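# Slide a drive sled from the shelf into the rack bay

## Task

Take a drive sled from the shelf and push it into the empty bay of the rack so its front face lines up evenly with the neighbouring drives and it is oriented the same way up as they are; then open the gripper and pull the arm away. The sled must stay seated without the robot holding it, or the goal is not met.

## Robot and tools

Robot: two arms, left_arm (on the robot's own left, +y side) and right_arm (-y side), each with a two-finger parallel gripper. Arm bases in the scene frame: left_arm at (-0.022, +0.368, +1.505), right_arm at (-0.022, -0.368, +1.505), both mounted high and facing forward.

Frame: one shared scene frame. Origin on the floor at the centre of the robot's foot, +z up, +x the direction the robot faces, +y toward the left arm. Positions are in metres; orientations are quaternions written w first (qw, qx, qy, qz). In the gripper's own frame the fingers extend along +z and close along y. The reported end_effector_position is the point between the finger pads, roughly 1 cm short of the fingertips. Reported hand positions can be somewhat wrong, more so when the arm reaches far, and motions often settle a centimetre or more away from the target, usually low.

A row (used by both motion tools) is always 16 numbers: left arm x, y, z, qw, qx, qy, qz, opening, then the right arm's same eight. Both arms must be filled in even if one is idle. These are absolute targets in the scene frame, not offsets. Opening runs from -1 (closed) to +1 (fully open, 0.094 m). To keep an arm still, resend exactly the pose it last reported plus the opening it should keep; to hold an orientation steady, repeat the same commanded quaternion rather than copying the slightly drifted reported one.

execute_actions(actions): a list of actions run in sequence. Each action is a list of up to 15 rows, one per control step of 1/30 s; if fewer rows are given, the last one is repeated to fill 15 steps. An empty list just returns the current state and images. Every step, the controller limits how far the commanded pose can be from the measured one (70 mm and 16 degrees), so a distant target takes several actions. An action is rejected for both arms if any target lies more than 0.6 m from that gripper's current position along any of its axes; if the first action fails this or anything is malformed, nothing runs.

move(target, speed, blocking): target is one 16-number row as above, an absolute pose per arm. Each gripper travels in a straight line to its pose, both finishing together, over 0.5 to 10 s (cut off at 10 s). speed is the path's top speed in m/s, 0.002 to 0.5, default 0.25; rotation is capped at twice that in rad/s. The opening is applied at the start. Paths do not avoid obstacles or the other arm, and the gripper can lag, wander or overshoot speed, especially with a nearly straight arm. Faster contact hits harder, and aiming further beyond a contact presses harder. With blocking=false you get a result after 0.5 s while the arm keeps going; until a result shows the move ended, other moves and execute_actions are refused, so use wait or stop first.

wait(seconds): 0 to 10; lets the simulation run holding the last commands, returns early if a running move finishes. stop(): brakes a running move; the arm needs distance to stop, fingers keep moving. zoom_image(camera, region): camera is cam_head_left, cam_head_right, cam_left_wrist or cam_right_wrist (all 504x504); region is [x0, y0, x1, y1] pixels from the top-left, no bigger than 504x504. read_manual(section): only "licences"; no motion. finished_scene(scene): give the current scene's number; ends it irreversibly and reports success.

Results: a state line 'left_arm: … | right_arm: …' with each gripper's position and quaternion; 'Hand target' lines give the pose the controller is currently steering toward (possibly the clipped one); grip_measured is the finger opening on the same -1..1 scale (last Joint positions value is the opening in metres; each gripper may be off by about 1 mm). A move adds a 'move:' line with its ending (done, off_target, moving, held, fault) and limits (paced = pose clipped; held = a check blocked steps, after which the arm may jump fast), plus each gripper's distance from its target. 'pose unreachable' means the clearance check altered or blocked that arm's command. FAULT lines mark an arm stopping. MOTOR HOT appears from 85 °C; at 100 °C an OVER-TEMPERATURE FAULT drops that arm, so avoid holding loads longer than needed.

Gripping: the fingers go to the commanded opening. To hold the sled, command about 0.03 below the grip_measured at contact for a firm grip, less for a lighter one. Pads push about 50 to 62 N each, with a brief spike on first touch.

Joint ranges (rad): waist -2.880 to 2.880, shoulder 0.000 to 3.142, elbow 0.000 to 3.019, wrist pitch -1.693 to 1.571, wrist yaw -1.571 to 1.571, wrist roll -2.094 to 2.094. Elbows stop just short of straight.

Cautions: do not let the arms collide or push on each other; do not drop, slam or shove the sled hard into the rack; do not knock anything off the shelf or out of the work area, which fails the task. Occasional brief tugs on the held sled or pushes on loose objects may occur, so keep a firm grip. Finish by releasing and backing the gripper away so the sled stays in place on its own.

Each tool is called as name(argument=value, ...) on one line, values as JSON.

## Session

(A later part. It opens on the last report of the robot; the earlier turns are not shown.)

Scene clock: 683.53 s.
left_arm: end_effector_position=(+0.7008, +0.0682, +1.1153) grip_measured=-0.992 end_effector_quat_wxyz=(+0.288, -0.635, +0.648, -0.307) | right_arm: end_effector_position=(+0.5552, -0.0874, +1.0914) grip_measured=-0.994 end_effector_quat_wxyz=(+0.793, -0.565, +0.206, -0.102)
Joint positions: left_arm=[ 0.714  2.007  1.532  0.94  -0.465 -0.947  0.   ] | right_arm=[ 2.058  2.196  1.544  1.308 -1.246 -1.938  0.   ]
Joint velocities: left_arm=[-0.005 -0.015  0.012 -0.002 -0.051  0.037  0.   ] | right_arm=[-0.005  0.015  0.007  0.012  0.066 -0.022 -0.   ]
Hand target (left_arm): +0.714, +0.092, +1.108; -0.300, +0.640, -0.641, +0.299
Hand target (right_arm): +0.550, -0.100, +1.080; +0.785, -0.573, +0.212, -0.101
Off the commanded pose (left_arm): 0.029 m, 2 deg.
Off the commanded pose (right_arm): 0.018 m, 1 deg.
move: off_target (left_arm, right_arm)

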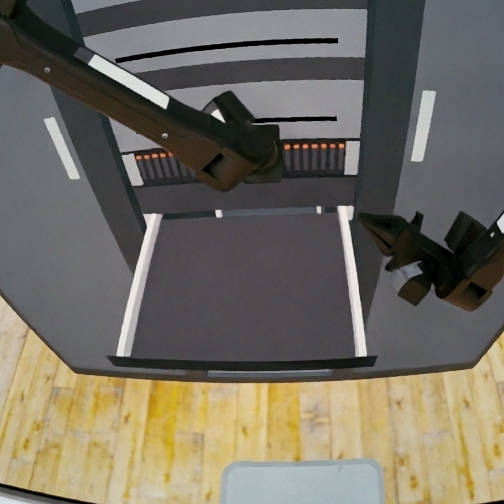

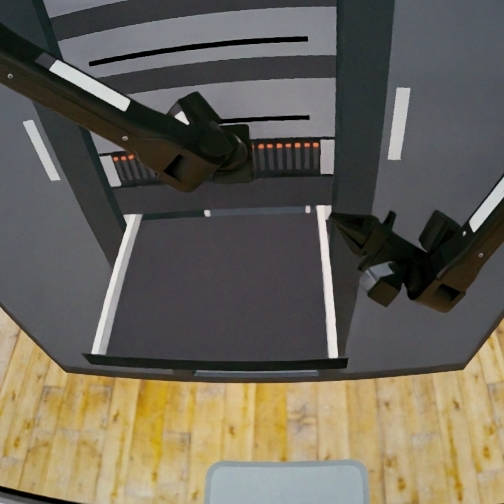

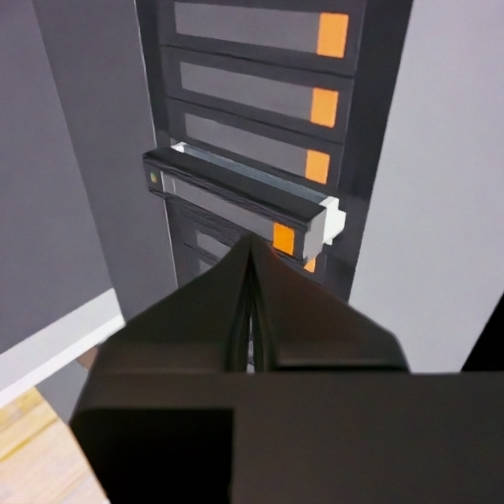

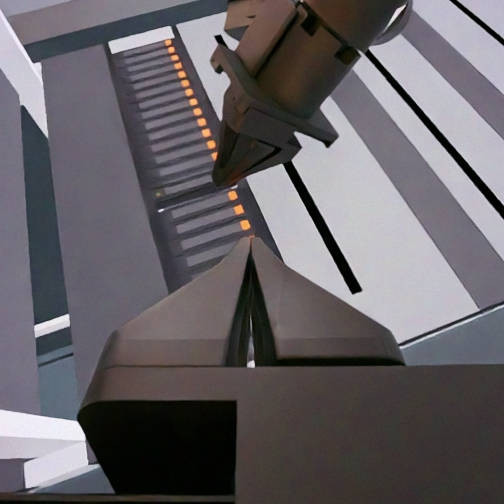

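Waist is just starting to move; nudge y and lower a bit.

execute_actions(actions=[[[0.712,0.096,1.102,0.300,-0.641,0.641,-0.300,-1,0.55,-0.10,1.08,0.78,-0.57,0.21,-0.10,-1]],[[0.714,0.099,1.098,0.300,-0.641,0.641,-0.300,-1,0.55,-0.10,1.08,0.78,-0.57,0.21,-0.10,-1]]])

Scene clock: 689.27 s.
left_arm: end_effector_position=(+0.7025, +0.0771, +1.1076) grip_measured=-0.992 end_effector_quat_wxyz=(+0.289, -0.636, +0.646, -0.308) | right_arm: end_effector_position=(+0.5552, -0.0874, +1.0914) grip_measured=-0.994 end_effector_quat_wxyz=(+0.793, -0.565, +0.206, -0.102)
Joint positions: left_arm=[ 0.732  2.007  1.535  0.938 -0.448 -0.957  0.   ] | right_arm=[ 2.058  2.196  1.544  1.308 -1.246 -1.938  0.   ]
Joint velocities: left_arm=[-0.005 -0.005 -0.007  0.002 -0.051  0.022 -0.001] | right_arm=[-0.015 -0.005 -0.002 -0.002 -0.022 -0.022 -0.001]
Hand target (left_arm): +0.713, +0.099, +1.098; -0.300, +0.641, -0.640, +0.299
Hand target (right_arm): +0.550, -0.100, +1.080; +0.785, -0.573, +0.212, -0.101
Off the commanded pose (left_arm): 0.027 m, 2 deg.
Off the commanded pose (right_arm): 0.018 m, 1 deg.

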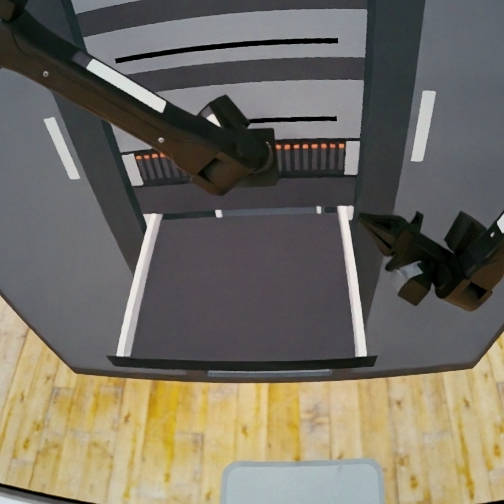

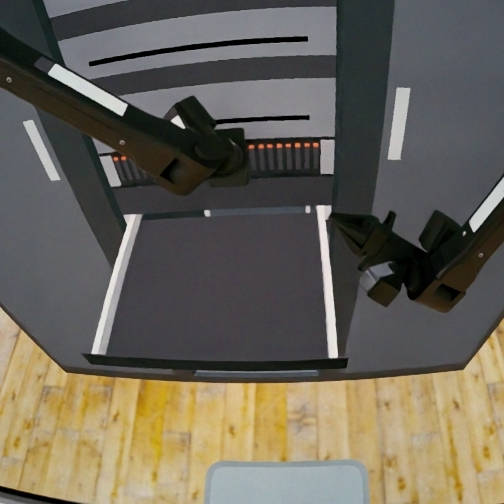

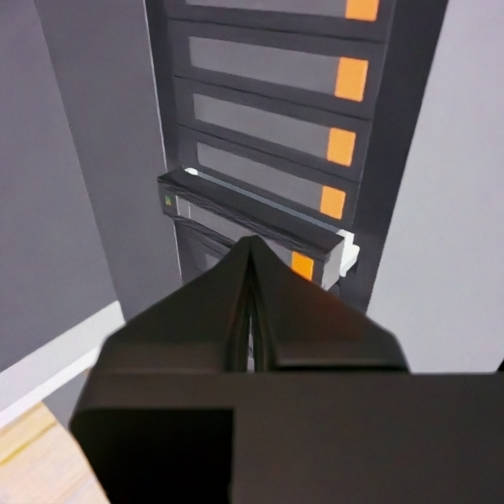

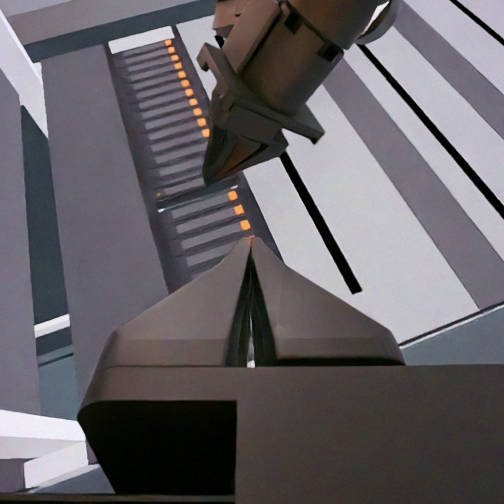

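execute_actions(actions=[[[0.719,0.099,1.098,0.300,-0.641,0.641,-0.300,-1,0.55,-0.10,1.08,0.78,-0.57,0.21,-0.10,-1]],[[0.724,0.099,1.098,0.300,-0.641,0.641,-0.300,-1,0.55,-0.10,1.08,0.78,-0.57,0.21,-0.10,-1]],[[0.729,0.099,1.098,0.300,-0.641,0.641,-0.300,-1,0.55,-0.10,1.08,0.78,-0.57,0.21,-0.10,-1]],[[0.734,0.099,1.098,0.300,-0.641,0.641,-0.300,-1,0.55,-0.10,1.08,0.78,-0.57,0.21,-0.10,-1]]])

Scene clock: 697.53 s.
left_arm: end_effector_position=(+0.7171, +0.0773, +1.1067) grip_measured=-0.992 end_effector_quat_wxyz=(+0.286, -0.635, +0.650, -0.306) | right_arm: end_effector_position=(+0.5552, -0.0874, +1.0914) grip_measured=-0.994 end_effector_quat_wxyz=(+0.793, -0.565, +0.206, -0.102)
Joint positions: left_arm=[ 0.733  2.007  1.577  0.886 -0.448 -0.957  0.   ] | right_arm=[ 2.058  2.196  1.544  1.308 -1.246 -1.938  0.   ]
Joint velocities: left_arm=[-0.005  0.005 -0.007 -0.002  0.007 -0.037  0.   ] | right_arm=[-0.005 -0.015 -0.007 -0.007 -0.007 -0.037  0.   ]
Hand target (left_arm): +0.733, +0.100, +1.099; -0.300, +0.640, -0.640, +0.300
Hand target (right_arm): +0.550, -0.100, +1.080; +0.785, -0.573, +0.212, -0.101
Off the commanded pose (left_arm): 0.029 m, 2 deg.
Off the commanded pose (right_arm): 0.018 m, 1 deg.

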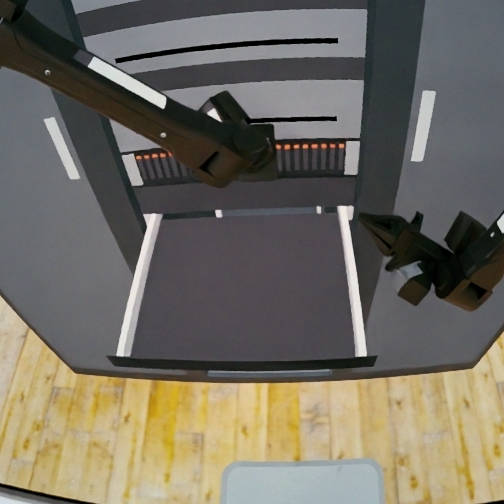

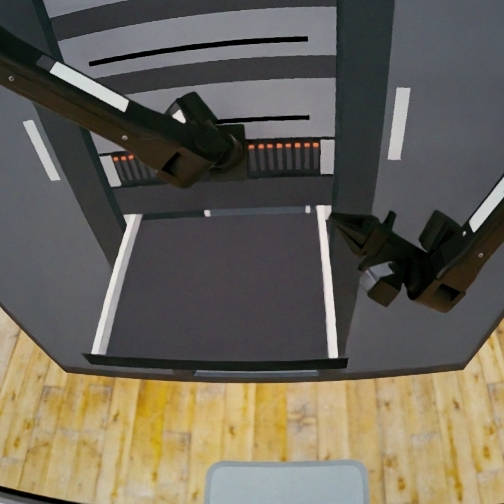

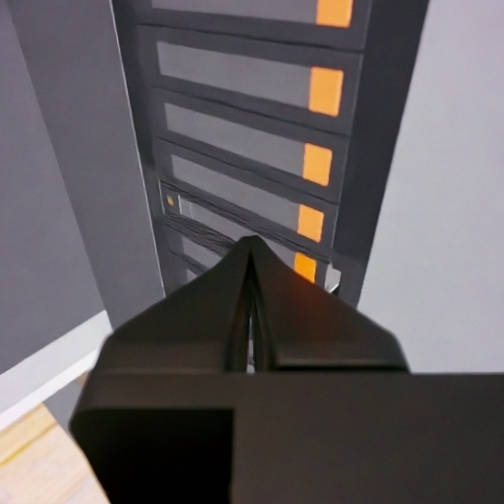

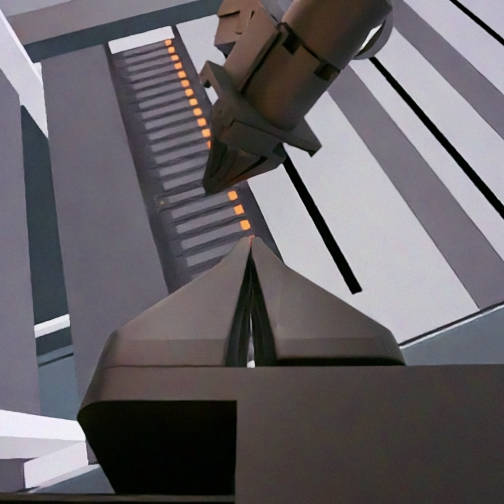

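Nearly flush; a bit more.

execute_actions(actions=[[[0.739,0.099,1.098,0.300,-0.641,0.641,-0.300,-1,0.55,-0.10,1.08,0.78,-0.57,0.21,-0.10,-1]],[[0.744,0.099,1.098,0.300,-0.641,0.641,-0.300,-1,0.55,-0.10,1.08,0.78,-0.57,0.21,-0.10,-1]],[[0.748,0.099,1.098,0.300,-0.641,0.641,-0.300,-1,0.55,-0.10,1.08,0.78,-0.57,0.21,-0.10,-1]]])

move(target=[0.66,0.09,1.10,0.300,-0.641,0.641,-0.300,-1,0.55,-0.10,1.08,0.78,-0.57,0.21,-0.10,-1], speed=0.08)

zoom_image(camera="cam_left_wrist", region=[150, 0, 450, 300])

Scene clock: 717.23 s.
left_arm: end_effector_position=(+0.7183, +0.0774, +1.1016) grip_measured=-0.992 end_effector_quat_wxyz=(+0.279, -0.633, +0.657, -0.298) | right_arm: end_effector_position=(+0.5552, -0.0874, +1.0914) grip_measured=-0.994 end_effector_quat_wxyz=(+0.793, -0.565, +0.206, -0.102)
Joint positions: left_arm=[ 0.737  2.007  1.589  0.849 -0.454 -0.957  0.   ] | right_arm=[ 2.058  2.196  1.544  1.308 -1.246 -1.938  0.   ]
Joint velocities: left_arm=[ 0.005 -0.024  0.007  0.002 -0.007 -0.007  0.001] | right_arm=[-0.005 -0.015 -0.002 -0.017 -0.022  0.007  0.   ]
Hand target (left_arm): +0.746, +0.100, +1.100; -0.300, +0.640, -0.641, +0.300
Hand target (right_arm): +0.550, -0.100, +1.080; +0.785, -0.573, +0.212, -0.101
Off the commanded pose (left_arm): 0.037 m, 3 deg.
Off the commanded pose (right_arm): 0.018 m, 1 deg.

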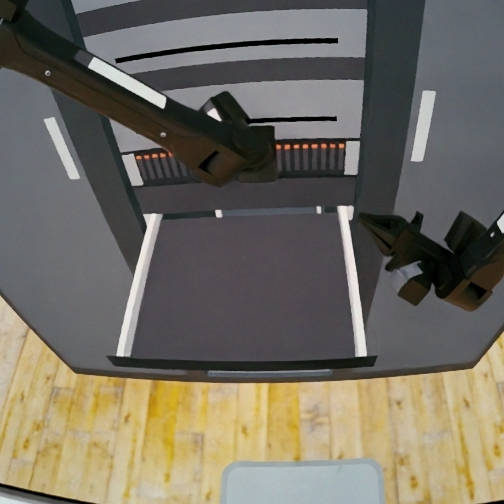

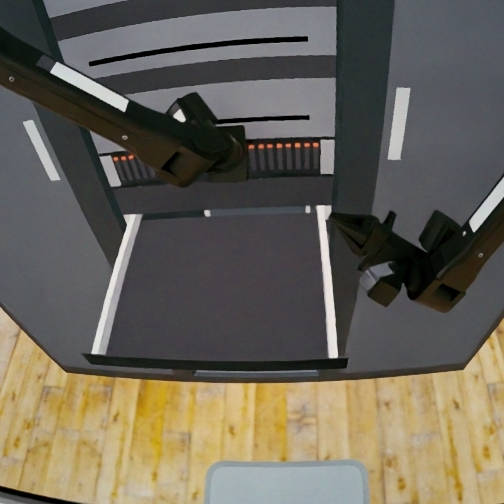

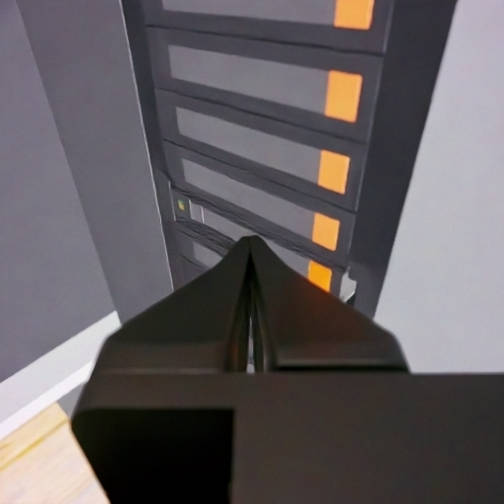

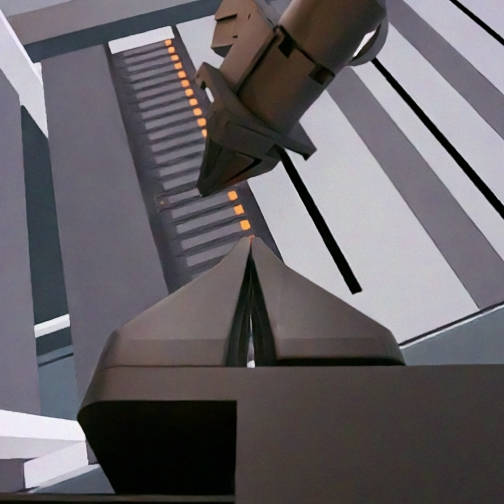

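Scene clock: 718.30 s.
left_arm: end_effector_position=(+0.6609, +0.0821, +1.1053) grip_measured=-0.992 end_effector_quat_wxyz=(+0.294, -0.638, +0.644, -0.304) | right_arm: end_effector_position=(+0.5552, -0.0874, +1.0914) grip_measured=-0.994 end_effector_quat_wxyz=(+0.793, -0.565, +0.206, -0.102)
Joint positions: left_arm=[ 0.737  2.007  1.425  1.055 -0.455 -0.957  0.   ] | right_arm=[ 2.058  2.196  1.544  1.308 -1.246 -1.938  0.   ]
Joint velocities: left_arm=[-0.005 -0.005  0.002  0.007 -0.037 -0.037 -0.001] | right_arm=[ 0.005 -0.034  0.007  0.007  0.007  0.007 -0.   ]
Hand target (left_arm): +0.660, +0.090, +1.101; -0.300, +0.640, -0.641, +0.299
Hand target (right_arm): +0.550, -0.100, +1.080; +0.785, -0.573, +0.212, -0.101
Off the commanded pose (left_arm): 0.010 m, 1 deg.
Off the commanded pose (right_arm): 0.018 m, 1 deg.
move: off_target (right_arm)

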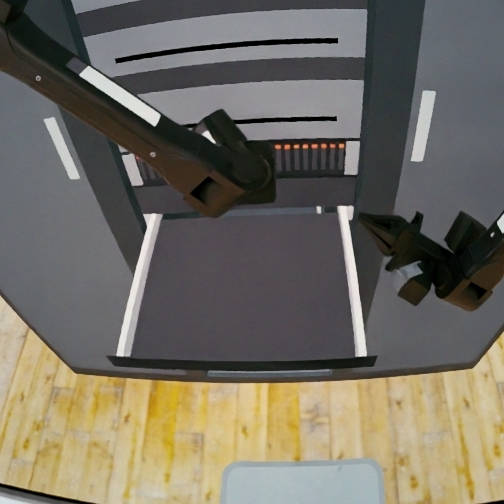

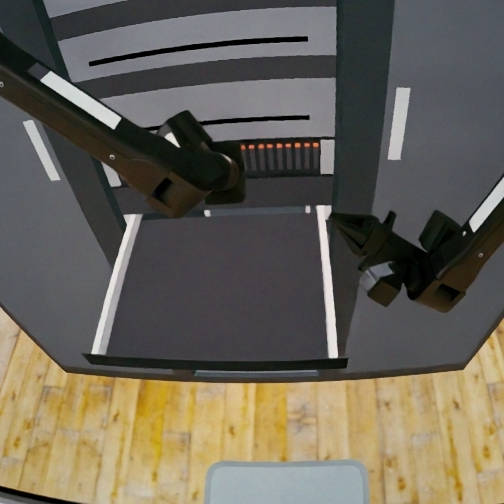

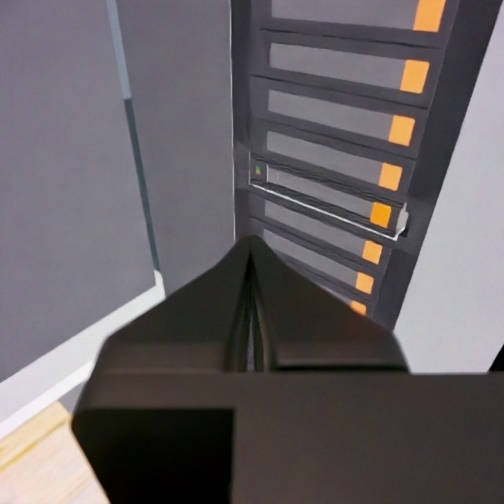

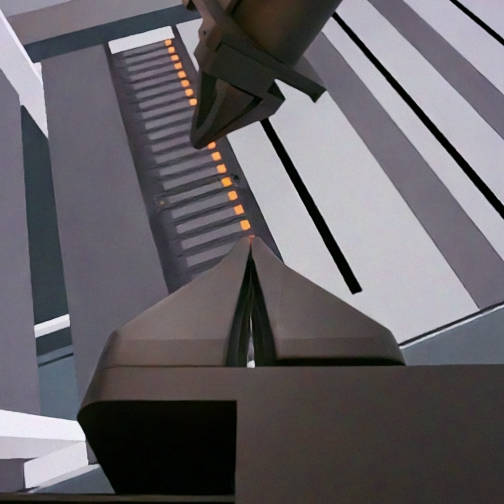

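Region (150, 0, 450, 300) of cam_left_wrist's 504x504 image, scaled by 1.680, with more detail than that image has.

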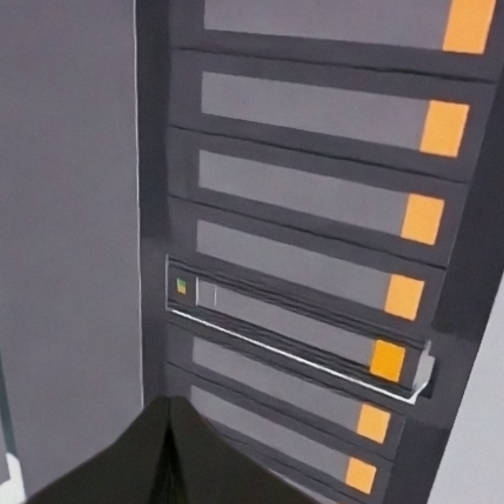

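move(target=[0.50,0.18,1.2,0.300,-0.641,0.641,-0.300,-1,0.48,-0.2,1.15,0.78,-0.57,0.21,-0.10,-1])

finished_scene(scene=1)

Scene clock: 730.60 s.
left_arm: end_effector_position=(+0.4945, +0.1725, +1.1972) grip_measured=-0.992 end_effector_quat_wxyz=(+0.289, -0.637, +0.648, -0.300) | right_arm: end_effector_position=(+0.5419, -0.0889, +1.1012) grip_measured=-0.994 end_effector_quat_wxyz=(+0.796, -0.562, +0.203, -0.097)
Joint positions: left_arm=[ 0.737  1.78   0.756  1.482 -0.459 -0.957  0.   ] | right_arm=[ 2.058  2.179  1.492  1.347 -1.26  -1.929  0.   ]
Joint velocities: left_arm=[-0.015 -0.005 -0.017 -0.007 -0.007  0.022 -0.002] | right_arm=[-0.005 -0.024 -0.002 -0.017 -0.022 -0.037  0.   ]
Hand target (left_arm): +0.501, +0.181, +1.201; -0.300, +0.640, -0.641, +0.300
Hand target (right_arm): +0.543, -0.088, +1.100; +0.795, -0.563, +0.204, -0.097
Off the commanded pose (left_arm): 0.010 m, 2 deg.
Off the commanded pose (right_arm): 0.136 m, 2 deg; position clipped at the last step of the last action.
move: held (right_arm); limits=paced,held; held on 31 of 38 steps (right_arm), including the last (right_arm)
pose unreachable (right arm): on one or more control steps of this call, first in action 0 (counted from 0), this arm could not follow its commanded pose, so it was not sent that pose on those steps. On the call's last step it was still not sent that pose. It may still have moved: this result reports where it is.
cause: the commanded pose would bring two parts of the arm too close to each other (its wrist (the part past joint 4) and its wrist camera, with joints 5 (wrist yaw) and 6 (wrist roll) between them).

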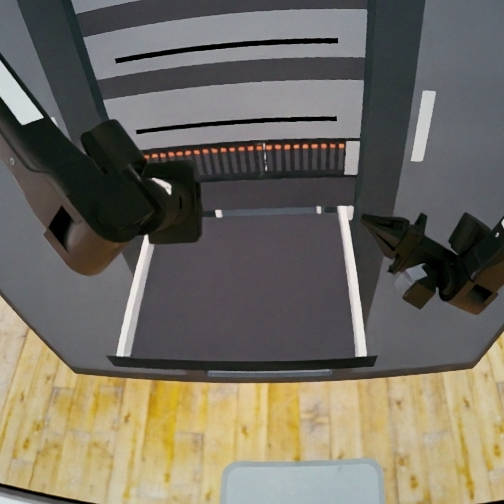

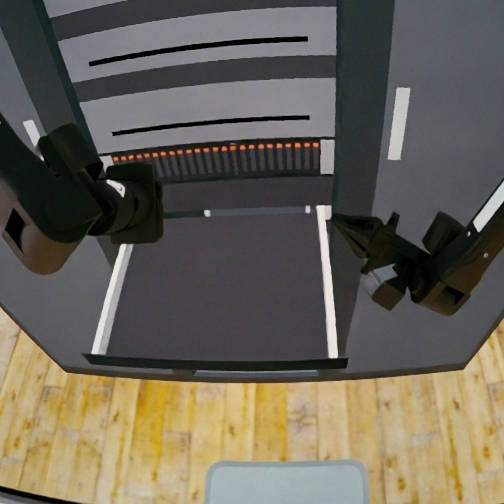

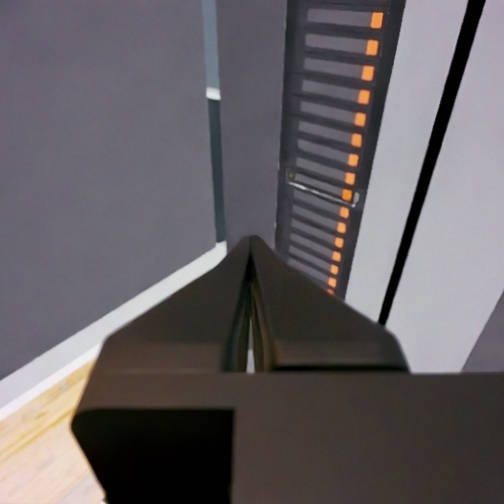

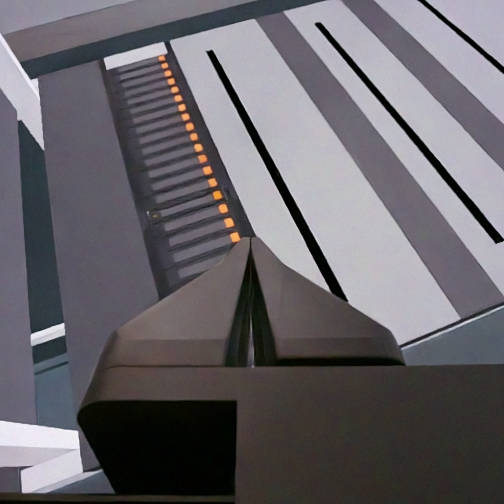

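The scene is finished: the task was done.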